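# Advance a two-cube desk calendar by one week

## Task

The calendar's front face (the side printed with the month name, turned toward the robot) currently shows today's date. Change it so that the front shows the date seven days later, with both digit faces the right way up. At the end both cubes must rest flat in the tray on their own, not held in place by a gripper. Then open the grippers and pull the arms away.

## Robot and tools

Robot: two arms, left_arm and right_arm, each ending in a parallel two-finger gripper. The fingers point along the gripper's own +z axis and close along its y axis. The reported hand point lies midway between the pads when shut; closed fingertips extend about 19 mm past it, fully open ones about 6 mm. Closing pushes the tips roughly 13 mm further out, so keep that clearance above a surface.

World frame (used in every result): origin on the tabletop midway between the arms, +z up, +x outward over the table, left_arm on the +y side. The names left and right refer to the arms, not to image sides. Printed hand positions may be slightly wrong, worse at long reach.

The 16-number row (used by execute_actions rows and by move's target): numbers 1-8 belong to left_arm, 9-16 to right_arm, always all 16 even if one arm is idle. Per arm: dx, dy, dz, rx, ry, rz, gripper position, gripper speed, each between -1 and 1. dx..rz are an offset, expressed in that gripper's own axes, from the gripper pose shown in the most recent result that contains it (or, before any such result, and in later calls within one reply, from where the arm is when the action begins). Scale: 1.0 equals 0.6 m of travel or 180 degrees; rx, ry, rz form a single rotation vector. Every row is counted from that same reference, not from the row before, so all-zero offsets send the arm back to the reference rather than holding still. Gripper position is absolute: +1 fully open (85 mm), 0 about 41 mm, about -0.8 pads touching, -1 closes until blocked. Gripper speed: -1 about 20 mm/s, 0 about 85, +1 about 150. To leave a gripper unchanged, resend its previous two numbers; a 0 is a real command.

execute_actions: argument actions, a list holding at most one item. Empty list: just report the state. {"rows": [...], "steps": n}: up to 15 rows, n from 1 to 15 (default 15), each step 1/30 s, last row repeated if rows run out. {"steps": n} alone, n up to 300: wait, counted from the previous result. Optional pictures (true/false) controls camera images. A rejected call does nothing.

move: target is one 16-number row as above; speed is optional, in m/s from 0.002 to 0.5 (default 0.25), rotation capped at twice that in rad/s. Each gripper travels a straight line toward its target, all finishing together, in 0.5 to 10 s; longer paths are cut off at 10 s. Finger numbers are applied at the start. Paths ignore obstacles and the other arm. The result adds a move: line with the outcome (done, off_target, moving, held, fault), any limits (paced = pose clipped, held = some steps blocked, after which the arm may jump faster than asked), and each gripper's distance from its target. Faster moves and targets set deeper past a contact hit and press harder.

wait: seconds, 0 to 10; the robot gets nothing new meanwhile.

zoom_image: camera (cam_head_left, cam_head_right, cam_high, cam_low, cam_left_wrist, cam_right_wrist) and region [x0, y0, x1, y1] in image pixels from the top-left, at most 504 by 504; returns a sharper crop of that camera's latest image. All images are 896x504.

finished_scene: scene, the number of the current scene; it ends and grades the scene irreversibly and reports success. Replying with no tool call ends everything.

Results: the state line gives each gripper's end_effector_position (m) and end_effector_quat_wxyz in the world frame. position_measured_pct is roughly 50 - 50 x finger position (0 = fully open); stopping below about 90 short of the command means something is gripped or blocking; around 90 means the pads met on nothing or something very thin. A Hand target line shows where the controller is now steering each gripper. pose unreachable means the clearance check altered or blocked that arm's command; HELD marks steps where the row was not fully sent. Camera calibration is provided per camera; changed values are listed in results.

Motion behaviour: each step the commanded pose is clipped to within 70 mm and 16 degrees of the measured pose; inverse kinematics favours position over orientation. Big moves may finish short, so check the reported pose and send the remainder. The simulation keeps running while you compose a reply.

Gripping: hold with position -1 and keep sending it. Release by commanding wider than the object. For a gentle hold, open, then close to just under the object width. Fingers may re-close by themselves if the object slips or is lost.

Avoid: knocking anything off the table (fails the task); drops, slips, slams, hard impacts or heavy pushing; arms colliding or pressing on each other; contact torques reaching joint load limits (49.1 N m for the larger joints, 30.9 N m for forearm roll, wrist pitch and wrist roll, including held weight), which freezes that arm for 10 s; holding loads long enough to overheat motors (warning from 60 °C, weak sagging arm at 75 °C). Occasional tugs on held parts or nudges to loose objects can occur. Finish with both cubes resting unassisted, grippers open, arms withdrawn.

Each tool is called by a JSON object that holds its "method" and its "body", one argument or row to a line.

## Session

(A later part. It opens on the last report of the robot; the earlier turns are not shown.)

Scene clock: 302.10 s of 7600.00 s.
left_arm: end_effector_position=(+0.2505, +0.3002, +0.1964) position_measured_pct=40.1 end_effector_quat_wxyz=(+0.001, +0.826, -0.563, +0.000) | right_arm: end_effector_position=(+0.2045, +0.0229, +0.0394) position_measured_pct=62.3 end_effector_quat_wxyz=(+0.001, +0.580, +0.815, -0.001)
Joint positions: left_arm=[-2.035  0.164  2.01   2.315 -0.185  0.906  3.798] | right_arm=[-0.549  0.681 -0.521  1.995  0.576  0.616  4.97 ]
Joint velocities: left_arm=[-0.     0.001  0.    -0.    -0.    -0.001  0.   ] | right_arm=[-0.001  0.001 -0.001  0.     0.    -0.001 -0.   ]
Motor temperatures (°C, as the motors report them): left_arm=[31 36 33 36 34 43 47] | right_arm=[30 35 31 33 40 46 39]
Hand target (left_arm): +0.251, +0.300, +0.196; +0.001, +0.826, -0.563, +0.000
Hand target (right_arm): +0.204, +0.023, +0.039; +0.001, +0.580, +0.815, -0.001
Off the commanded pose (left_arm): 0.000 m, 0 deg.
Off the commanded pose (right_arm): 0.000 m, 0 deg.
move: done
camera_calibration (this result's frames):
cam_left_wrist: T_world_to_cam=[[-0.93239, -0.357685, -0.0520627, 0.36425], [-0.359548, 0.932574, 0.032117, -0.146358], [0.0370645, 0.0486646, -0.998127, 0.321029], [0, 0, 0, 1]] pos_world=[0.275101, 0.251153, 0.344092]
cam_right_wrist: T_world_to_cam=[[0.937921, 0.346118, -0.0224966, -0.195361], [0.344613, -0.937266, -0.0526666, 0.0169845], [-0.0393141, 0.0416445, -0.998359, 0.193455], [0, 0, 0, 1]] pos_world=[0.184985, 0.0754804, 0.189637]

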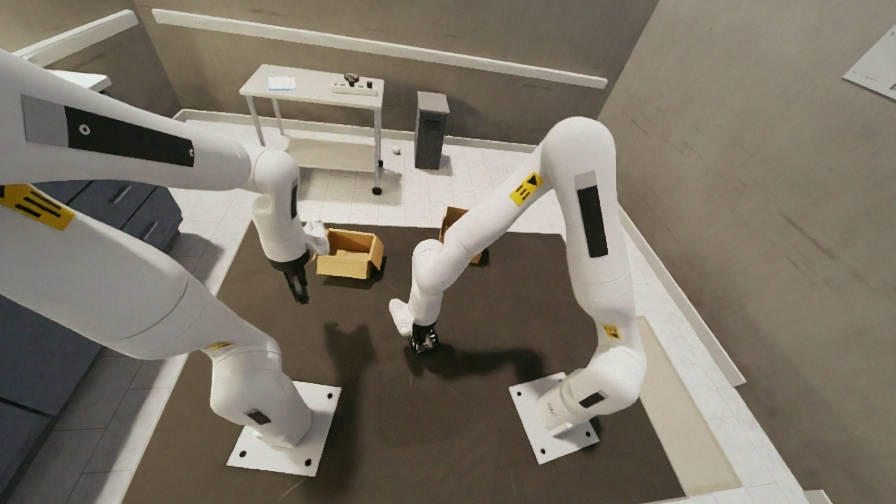

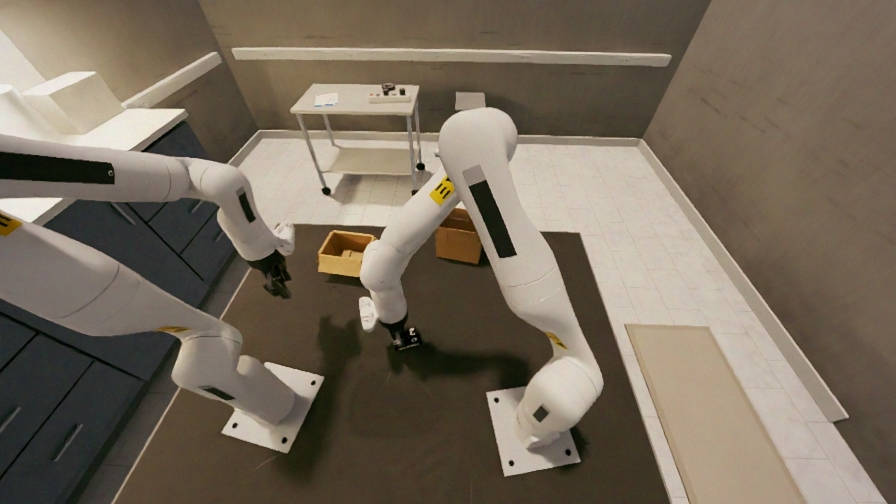

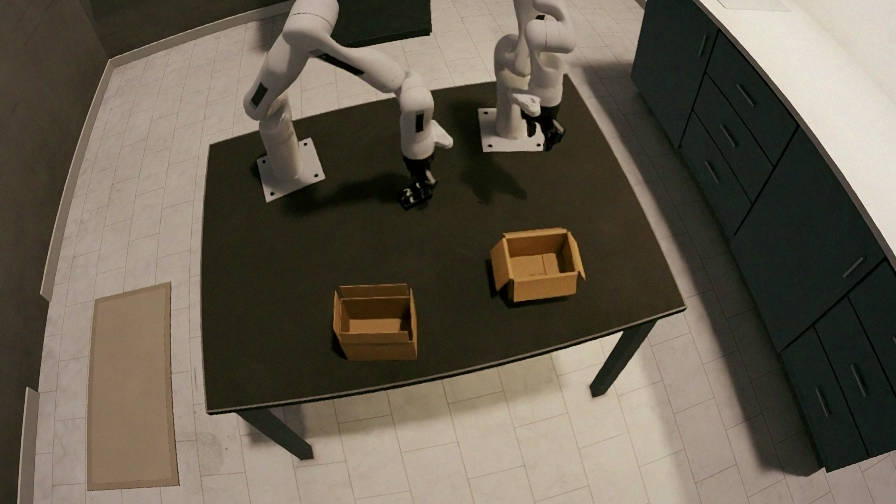

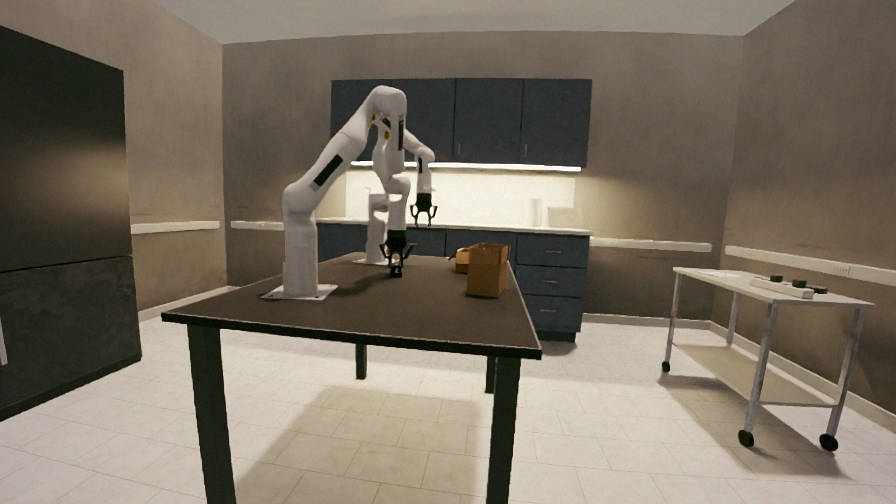

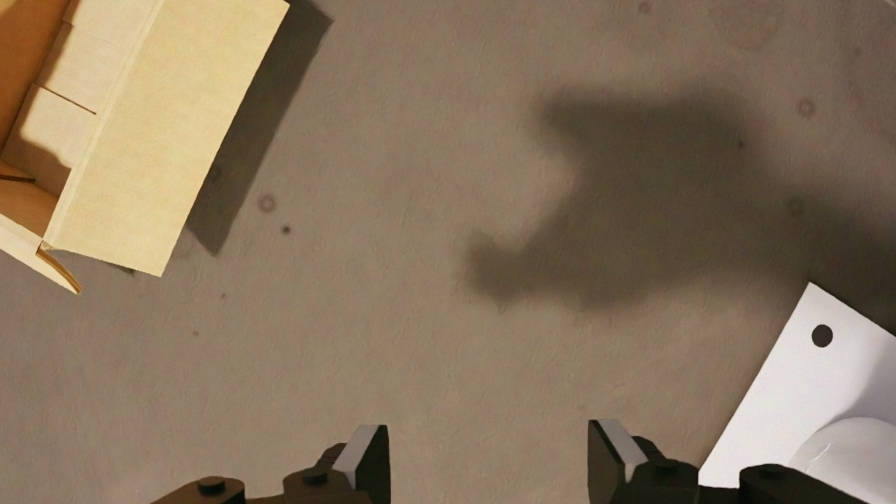

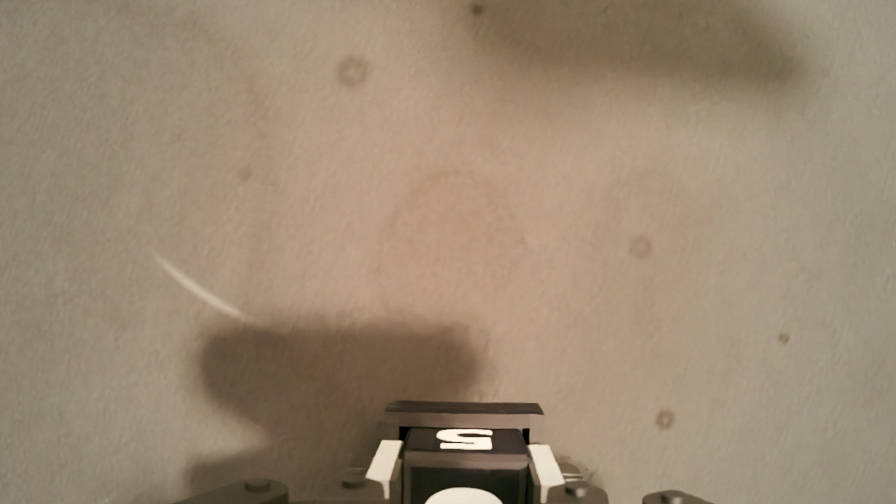

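In. Release, lift, retreat.

{"method": "execute_actions", "body": {
  "actions": [
    {"rows":[[0,0,0,0,0,0,0.2,0,0,0,0,0,0,0,0.2,-0.5]],"steps":15}
  ],
  "pictures": false
}}

{"method": "move", "body": {
  "target": [0,0,0,0,0,0,0.2,0,0,0,-0.12,0,0,0,0.2,0],
  "speed": 0.15
}}

{"method": "move", "body": {
  "target": [0,0,0,0,0,0,0.2,0,-0.45,0,-0.12,0,0,0,0.2,0],
  "speed": 0.35
}}

{"method": "zoom_image", "body": {
  "camera": "cam_head_left",
  "region": [390,315,455,365]
}}

{"method": "zoom_image", "body": {
  "camera": "cam_high",
  "region": [385,170,445,220]
}}

{"method": "zoom_image", "body": {
  "camera": "cam_low",
  "region": [375,250,420,285]
}}

Scene clock: 305.63 s of 7600.00 s.
left_arm: end_effector_position=(+0.2505, +0.3002, +0.1964) position_measured_pct=40.1 end_effector_quat_wxyz=(+0.001, +0.826, -0.563, +0.000) | right_arm: end_effector_position=(+0.2045, +0.0229, +0.0394) position_measured_pct=40.9 end_effector_quat_wxyz=(+0.001, +0.580, +0.815, -0.001)
Joint positions: left_arm=[-2.035  0.164  2.01   2.315 -0.185  0.906  3.798] | right_arm=[-0.549  0.681 -0.521  1.995  0.576  0.616  4.97 ]
Joint velocities: left_arm=[ 0.     0.001  0.     0.001  0.001 -0.    -0.001] | right_arm=[ 0.    -0.     0.    -0.     0.     0.001  0.   ]
Motor temperatures (°C, as the motors report them): left_arm=[31 36 33 36 34 43 47] | right_arm=[30 35 31 33 40 46 39]
Hand target (left_arm): +0.251, +0.300, +0.196; +0.001, +0.826, -0.563, +0.000
Hand target (right_arm): +0.205, +0.023, +0.039; +0.001, +0.580, +0.815, -0.001
Off the commanded pose (left_arm): 0.000 m, 0 deg.
Off the commanded pose (right_arm): 0.000 m, 0 deg.
Steps of this call (steps 1 to 90: nothing new was sent; then 0.03 s passed at rest; steps 91 to 105: all 15 steps of this action). Readings (end_effector_position | what the end effector reports):
91: left_arm (+0.2505, +0.3002, +0.1964) | right_arm (+0.2045, +0.0229, +0.0394) | left_arm position_measured_pct=40.1 | right_arm position_measured_pct=62.3
92: left_arm (+0.2505, +0.3002, +0.1964) | right_arm (+0.2045, +0.0229, +0.0394) | left_arm position_measured_pct=40.1 | right_arm position_measured_pct=62.3
94: left_arm (+0.2505, +0.3002, +0.1964) | right_arm (+0.2045, +0.0229, +0.0394) | left_arm position_measured_pct=40.1 | right_arm position_measured_pct=59.1
98: left_arm (+0.2505, +0.3002, +0.1964) | right_arm (+0.2046, +0.0229, +0.0394) | left_arm position_measured_pct=40.1 | right_arm position_measured_pct=52.4
105: the state above

Scene clock: 306.73 s of 7600.00 s.
left_arm: end_effector_position=(+0.2505, +0.3002, +0.1964) position_measured_pct=40.1 end_effector_quat_wxyz=(+0.001, +0.826, -0.563, +0.000) | right_arm: end_effector_position=(+0.2045, +0.0229, +0.1114) position_measured_pct=40.1 end_effector_quat_wxyz=(+0.001, +0.580, +0.815, -0.001)
Joint positions: left_arm=[-2.035  0.164  2.01   2.315 -0.185  0.906  3.798] | right_arm=[-0.466  0.545 -0.629  1.931  0.437  0.807  5.09 ]
Joint velocities: left_arm=[-0.    -0.001 -0.     0.001  0.002 -0.001 -0.001] | right_arm=[ 0.003 -0.005  0.001 -0.    -0.001 -0.002  0.001]
Motor temperatures (°C, as the motors report them): left_arm=[31 36 33 36 34 43 47] | right_arm=[30 35 31 33 40 46 39]
Hand target (left_arm): +0.251, +0.300, +0.196; +0.001, +0.826, -0.563, +0.000
Hand target (right_arm): +0.205, +0.023, +0.112; +0.001, +0.580, +0.815, -0.001
Off the commanded pose (left_arm): 0.000 m, 0 deg.
Off the commanded pose (right_arm): 0.000 m, 0 deg.
move: done
camera_calibration (this result's frames):
cam_left_wrist: T_world_to_cam=[[-0.932389, -0.357686, -0.0520668, 0.364253], [-0.359549, 0.932573, 0.0321144, -0.146356], [0.0370693, 0.0486637, -0.998127, 0.321029], [0, 0, 0, 1]] pos_world=[0.275103, 0.251153, 0.344093]
cam_right_wrist: T_world_to_cam=[[0.93796, 0.345962, -0.0232471, -0.193658], [0.344425, -0.937333, -0.0527115, 0.0208784], [-0.0400264, 0.0414344, -0.998339, 0.265499], [0, 0, 0, 1]] pos_world=[0.185079, 0.0755676, 0.261656]

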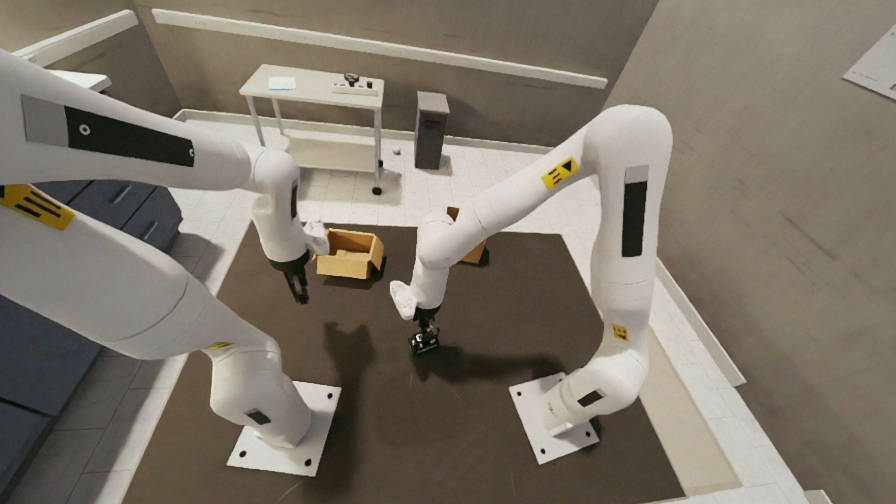

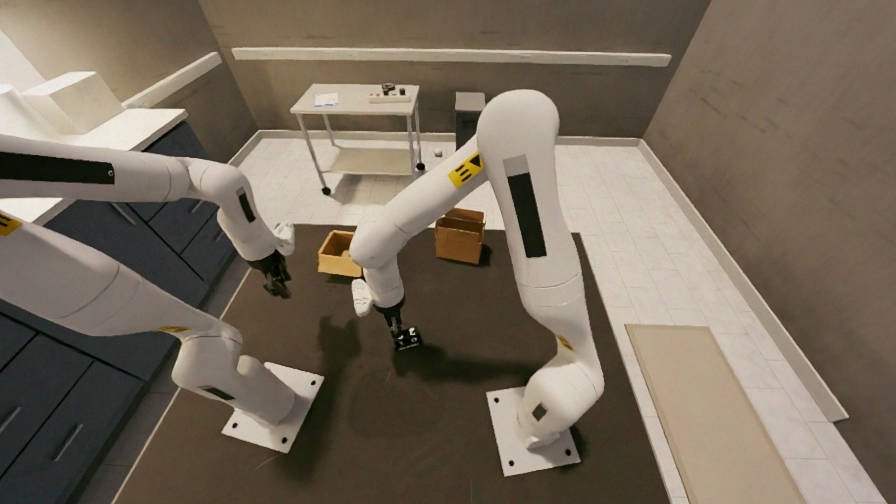

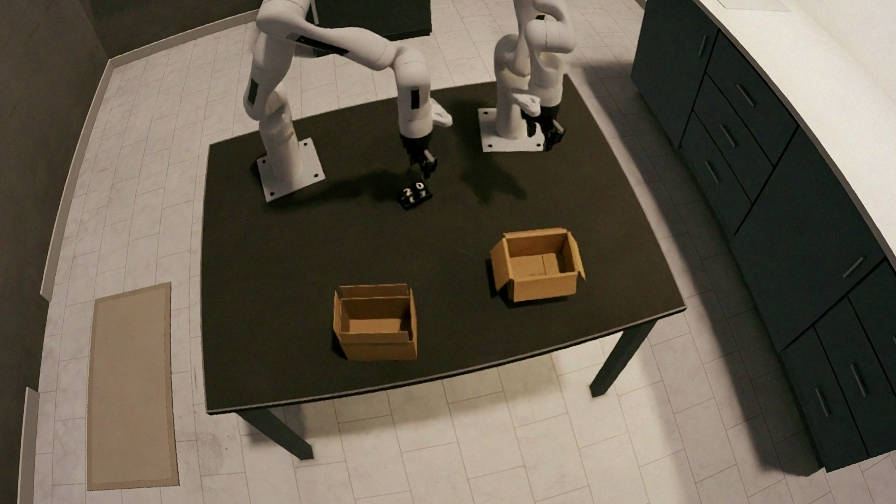

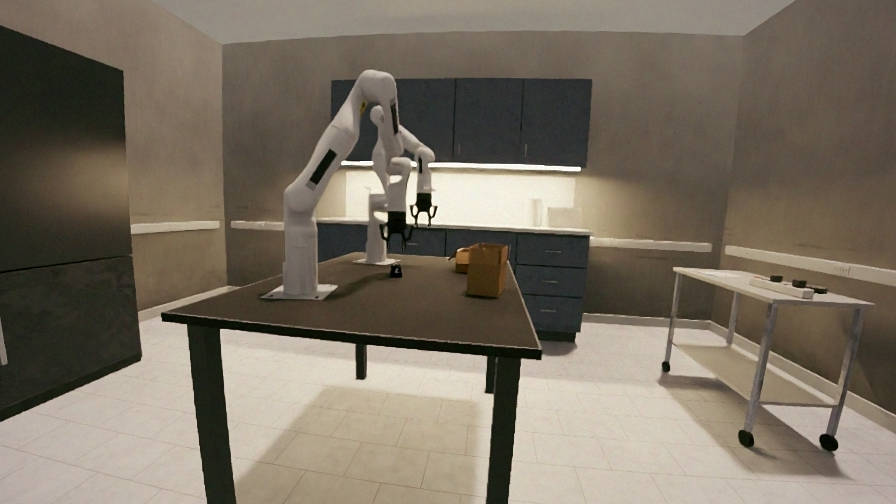

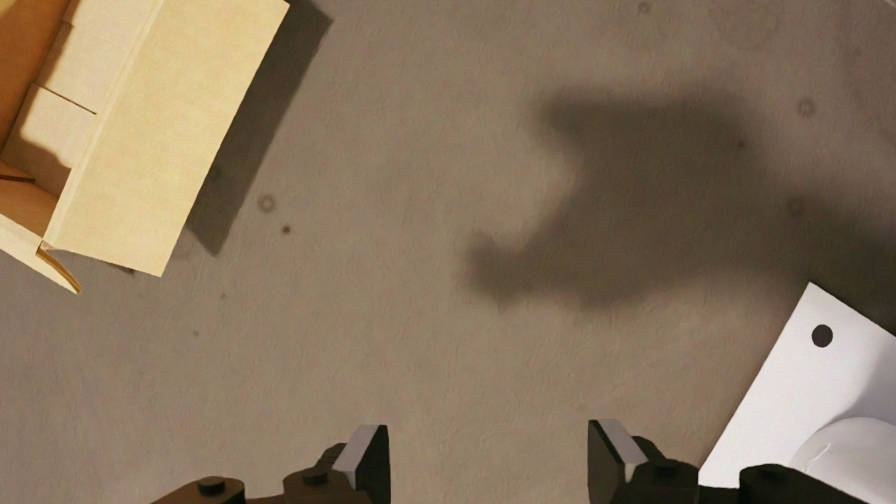

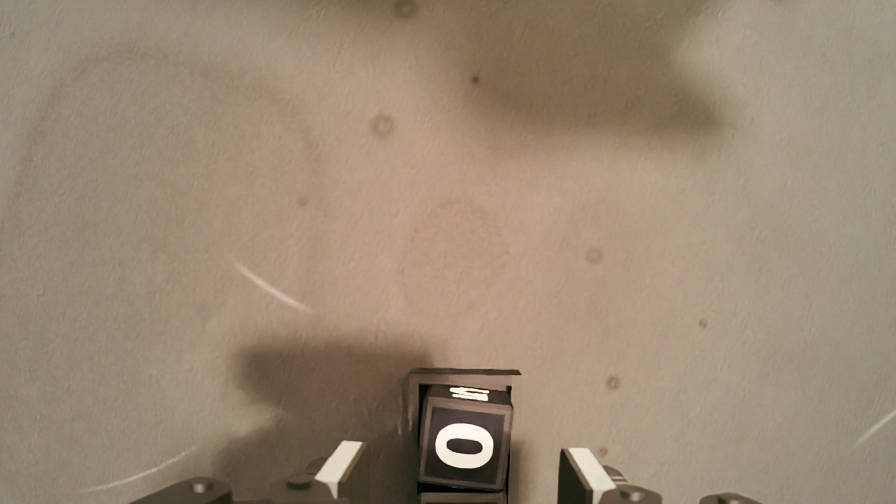

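Scene clock: 308.23 s of 7600.00 s.
left_arm: end_effector_position=(+0.2505, +0.3002, +0.1964) position_measured_pct=40.1 end_effector_quat_wxyz=(+0.001, +0.826, -0.563, +0.000) | right_arm: end_effector_position=(+0.2928, -0.2330, +0.1837) position_measured_pct=40.1 end_effector_quat_wxyz=(-0.000, +0.580, +0.815, -0.002)
Joint positions: left_arm=[-2.035  0.164  2.01   2.315 -0.185  0.906  3.798] | right_arm=[ 0.337  0.194 -0.608  2.111  0.145  0.88   6.072]
Joint velocities: left_arm=[-0.     0.001  0.001 -0.001  0.     0.002  0.001] | right_arm=[ 0.003 -0.002  0.005  0.    -0.002  0.001  0.002]
Motor temperatures (°C, as the motors report them): left_arm=[31 36 33 36 34 43 47] | right_arm=[30 35 31 33 40 46 39]
Hand target (left_arm): +0.251, +0.300, +0.196; +0.001, +0.826, -0.563, +0.000
Hand target (right_arm): +0.293, -0.233, +0.184; -0.000, +0.580, +0.815, -0.002
Off the commanded pose (left_arm): 0.000 m, 0 deg.
Off the commanded pose (right_arm): 0.001 m, 0 deg.
move: done
camera_calibration (this result's frames):
cam_left_wrist: T_world_to_cam=[[-0.932389, -0.357686, -0.052069, 0.364254], [-0.35955, 0.932573, 0.0321131, -0.146355], [0.0370718, 0.0486633, -0.998127, 0.321029], [0, 0, 0, 1]] pos_world=[0.275104, 0.251153, 0.344094]
cam_right_wrist: T_world_to_cam=[[0.937667, 0.346576, -0.0257885, -0.185517], [0.344922, -0.937134, -0.0529877, -0.245637], [-0.0425316, 0.0407898, -0.998262, 0.352339], [0, 0, 0, 1]] pos_world=[0.273665, -0.180271, 0.333926]

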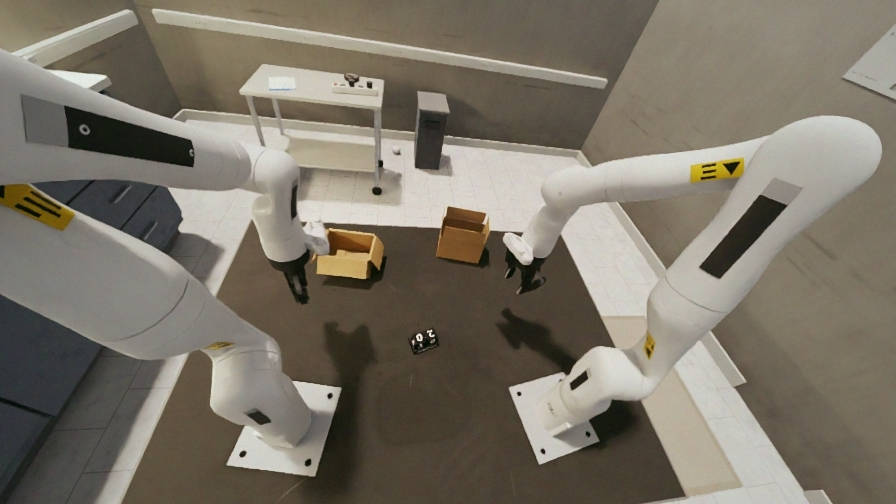

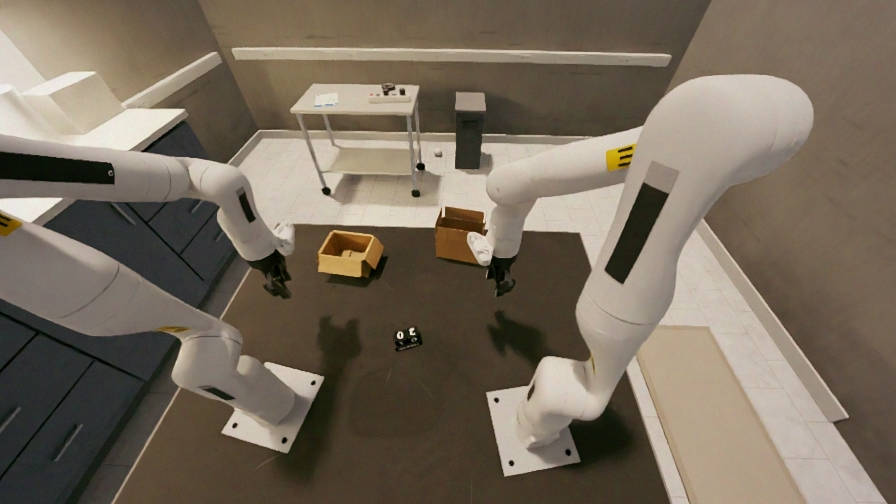

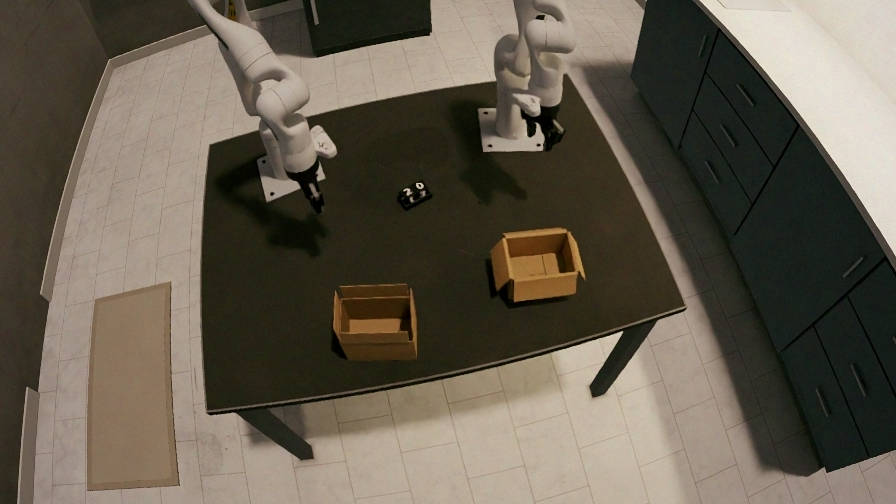

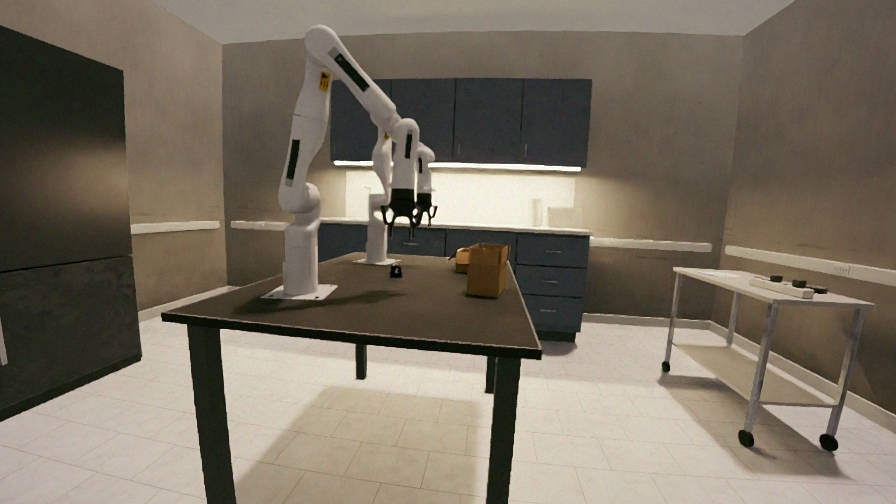

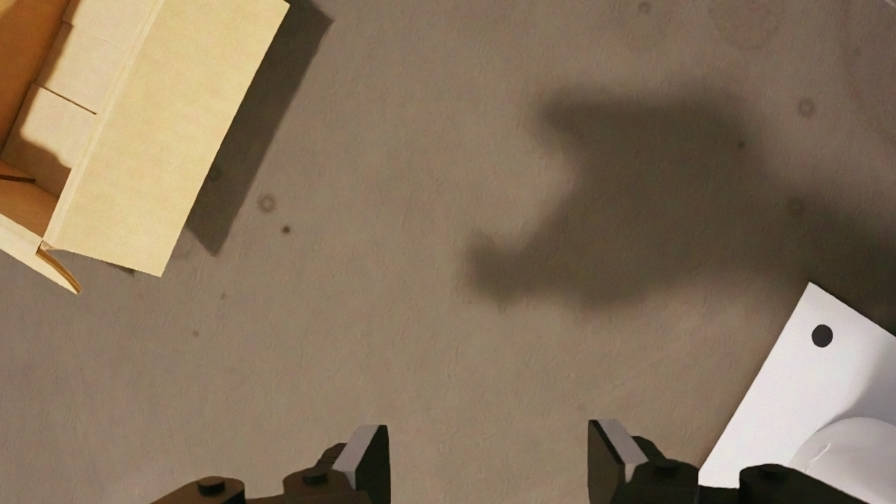

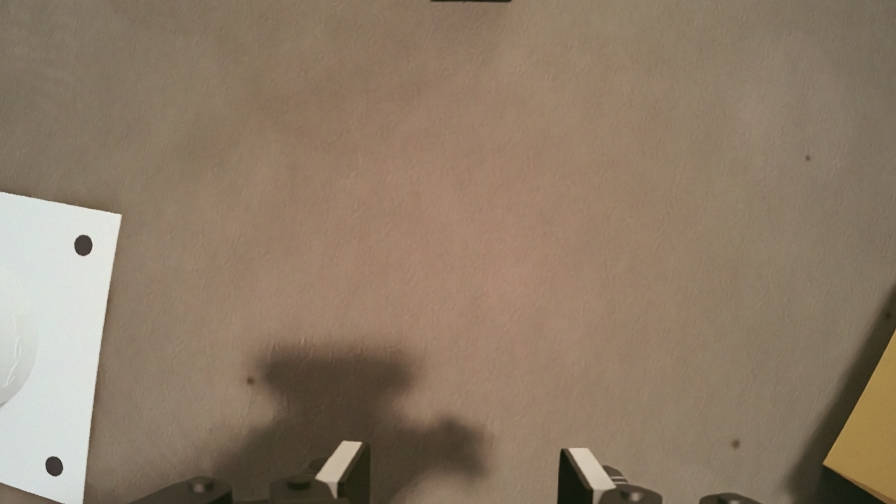

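Region (390, 315, 455, 365) of cam_head_left's 896x504 image, scaled by 7.754, with more detail than that image has; it fills the top 388 rows of this view, and the rest is white.

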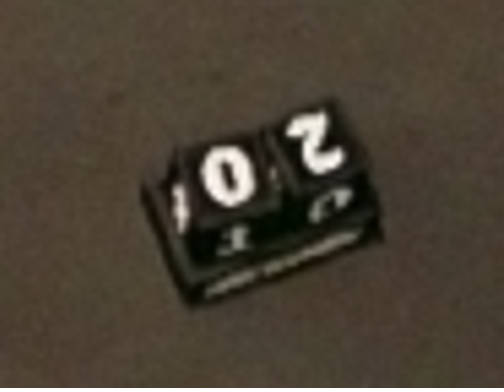

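Region (385, 170, 445, 220) of cam_high's 896x504 image, scaled by 8.400, with more detail than that image has.

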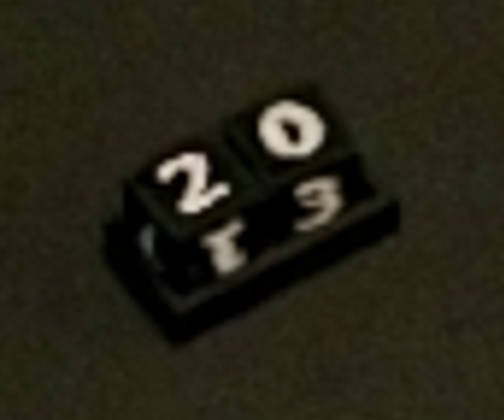

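Region (375, 250, 420, 285) of cam_low's 896x504 image, scaled by 11.200, with more detail than that image has.

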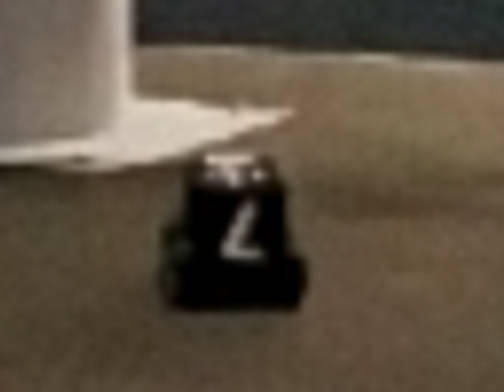

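{"method": "zoom_image", "body": {
  "camera": "cam_head_right",
  "region": [385,320,430,355]
}}

{"method": "zoom_image", "body": {
  "camera": "cam_head_left",
  "region": [402,325,444,358]
}}

Region (385, 320, 430, 355) of cam_head_right's 896x504 image, scaled by 11.200, with more detail than that image has.

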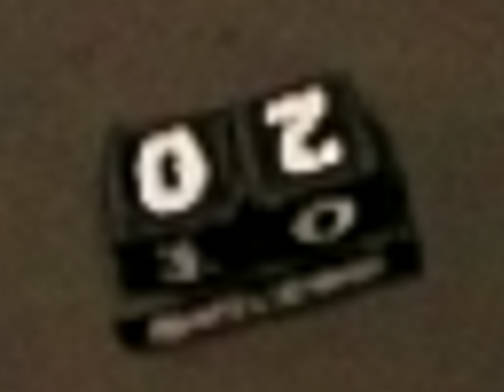

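Region (402, 325, 444, 358) of cam_head_left's 896x504 image, scaled by 12.000, with more detail than that image has; it fills the top 396 rows of this view, and the rest is white.

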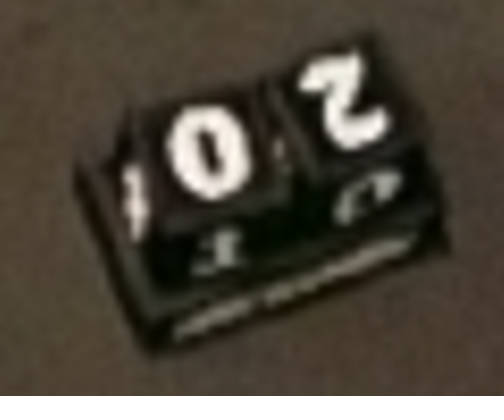

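{"method": "move", "body": {
  "target": [0,0,0,0,0,0,0.2,0,0.326,-0.16,0.17,0,0,0,0.2,0],
  "speed": 0.3
}}

Scene clock: 314.40 s of 7600.00 s.
left_arm: end_effector_position=(+0.2505, +0.3002, +0.1964) position_measured_pct=40.1 end_effector_quat_wxyz=(+0.001, +0.826, -0.563, +0.000) | right_arm: end_effector_position=(+0.1379, -0.0785, +0.0818) position_measured_pct=40.1 end_effector_quat_wxyz=(+0.000, +0.580, +0.815, -0.001)
Joint positions: left_arm=[-2.035  0.164  2.01   2.315 -0.185  0.906  3.798] | right_arm=[-0.483  0.411 -0.607  2.34   0.485  0.51   4.946]
Joint velocities: left_arm=[-0.     0.001 -0.    -0.    -0.    -0.    -0.001] | right_arm=[-0.005  0.002 -0.004 -0.     0.004  0.003 -0.004]
Motor temperatures (°C, as the motors report them): left_arm=[31 36 33 36 34 43 47] | right_arm=[30 35 31 33 40 46 39]
Hand target (left_arm): +0.251, +0.300, +0.196; +0.001, +0.826, -0.563, +0.000
Hand target (right_arm): +0.138, -0.078, +0.082; +0.000, +0.579, +0.815, -0.001
Off the commanded pose (left_arm): 0.000 m, 0 deg.
Off the commanded pose (right_arm): 0.002 m, 0 deg.
After step 90, 1.60 s passed at rest.
move: done
camera_calibration (this result's frames):
cam_left_wrist: T_world_to_cam=[[-0.932389, -0.357687, -0.0520712, 0.364256], [-0.359551, 0.932573, 0.0321117, -0.146354], [0.0370742, 0.0486628, -0.998127, 0.321029], [0, 0, 0, 1]] pos_world=[0.275104, 0.251153, 0.344094]
cam_right_wrist: T_world_to_cam=[[0.937829, 0.34629, -0.0236411, -0.0966771], [0.344698, -0.937179, -0.0536563, -0.0527655], [-0.0407366, 0.0421714, -0.99828, 0.237578], [0, 0, 0, 1]] pos_world=[0.118533, -0.0259914, 0.232053]

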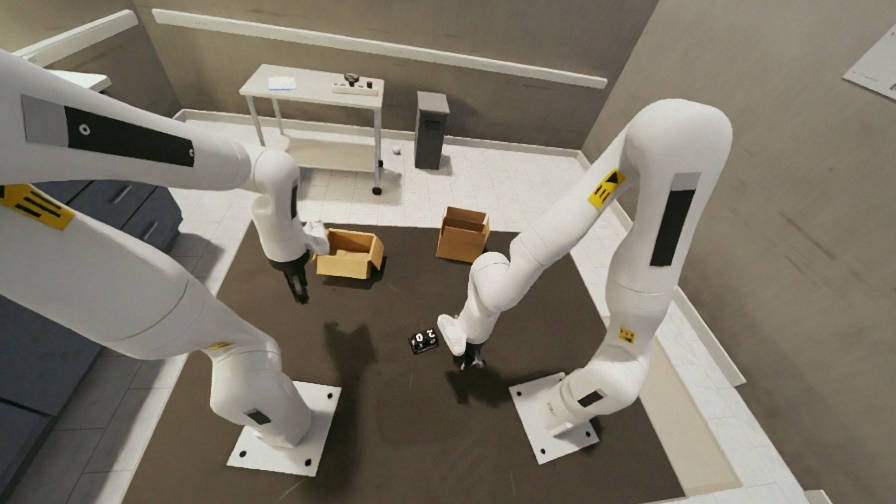

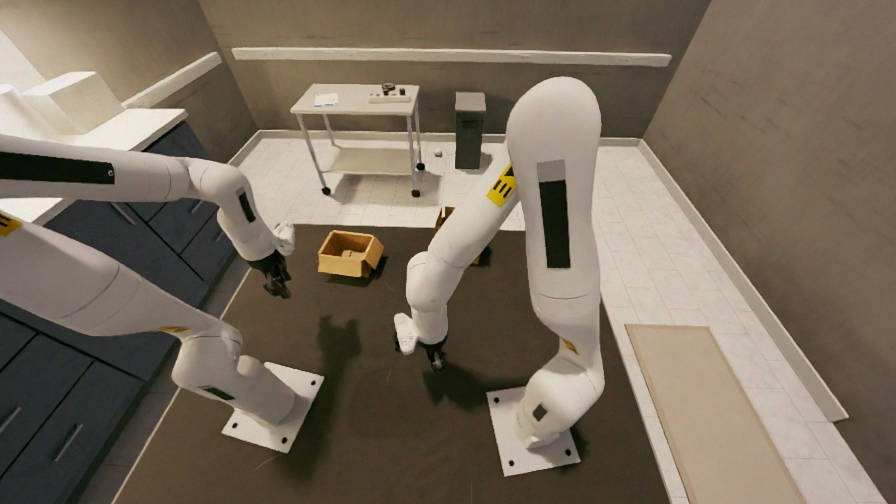

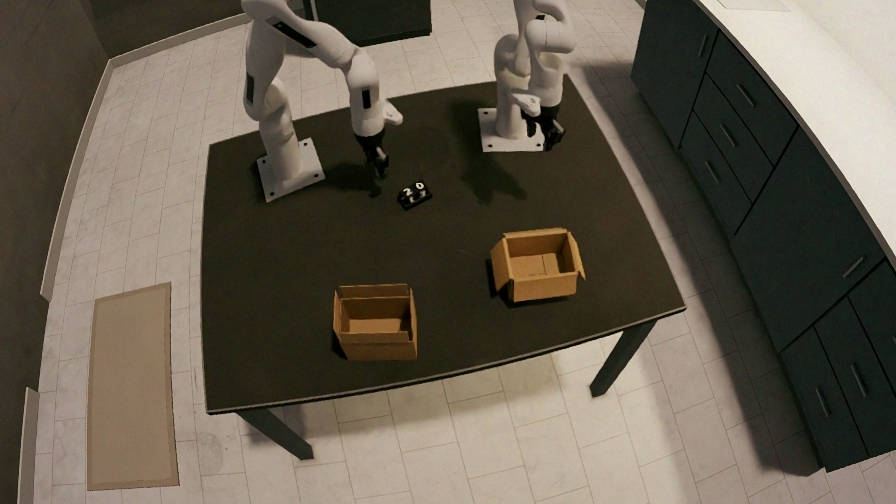

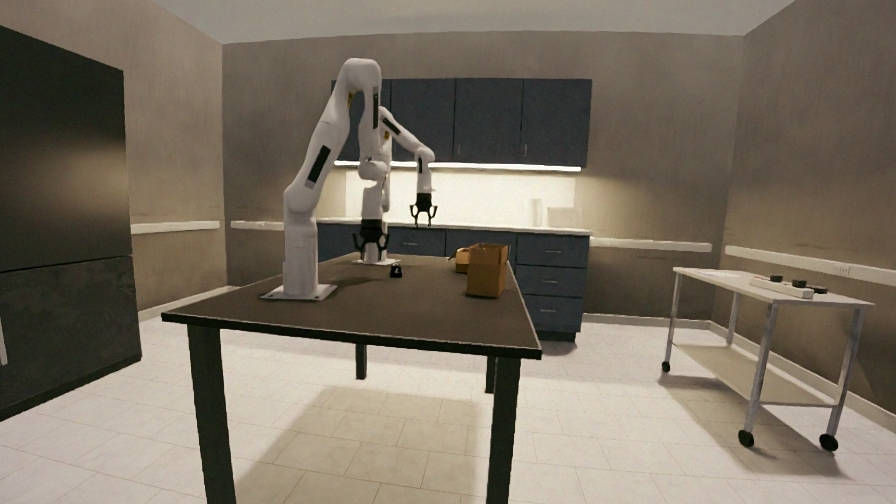

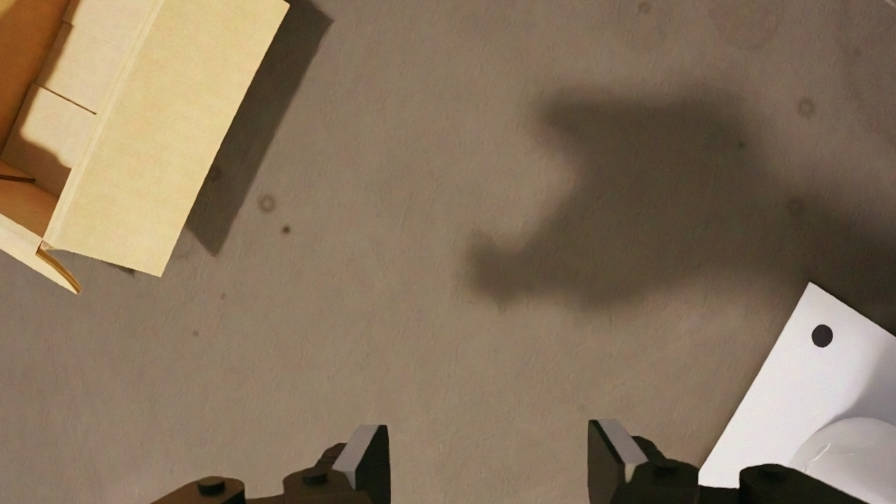

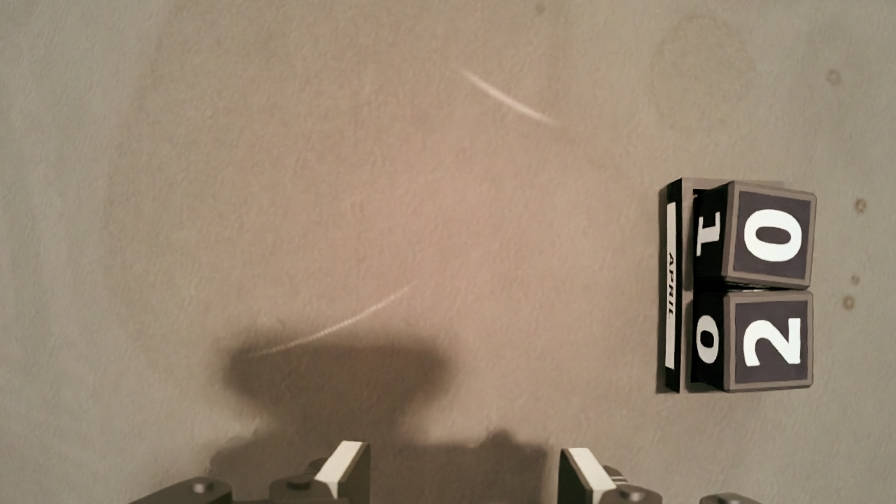

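{"method": "zoom_image", "body": {
  "camera": "cam_right_wrist",
  "region": [630,160,850,410]
}}

Region (630, 160, 850, 410) of cam_right_wrist's 896x504 image, scaled by 2.016; it fills the left 444 columns of this view, and the rest is white.

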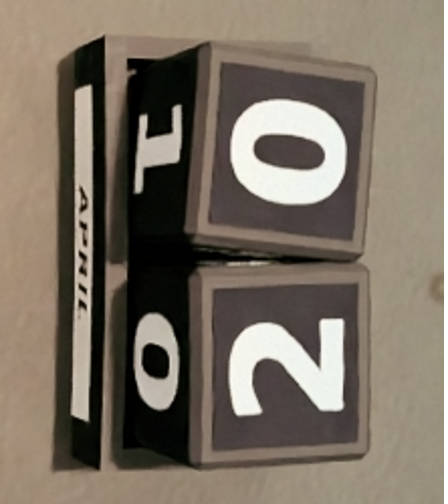

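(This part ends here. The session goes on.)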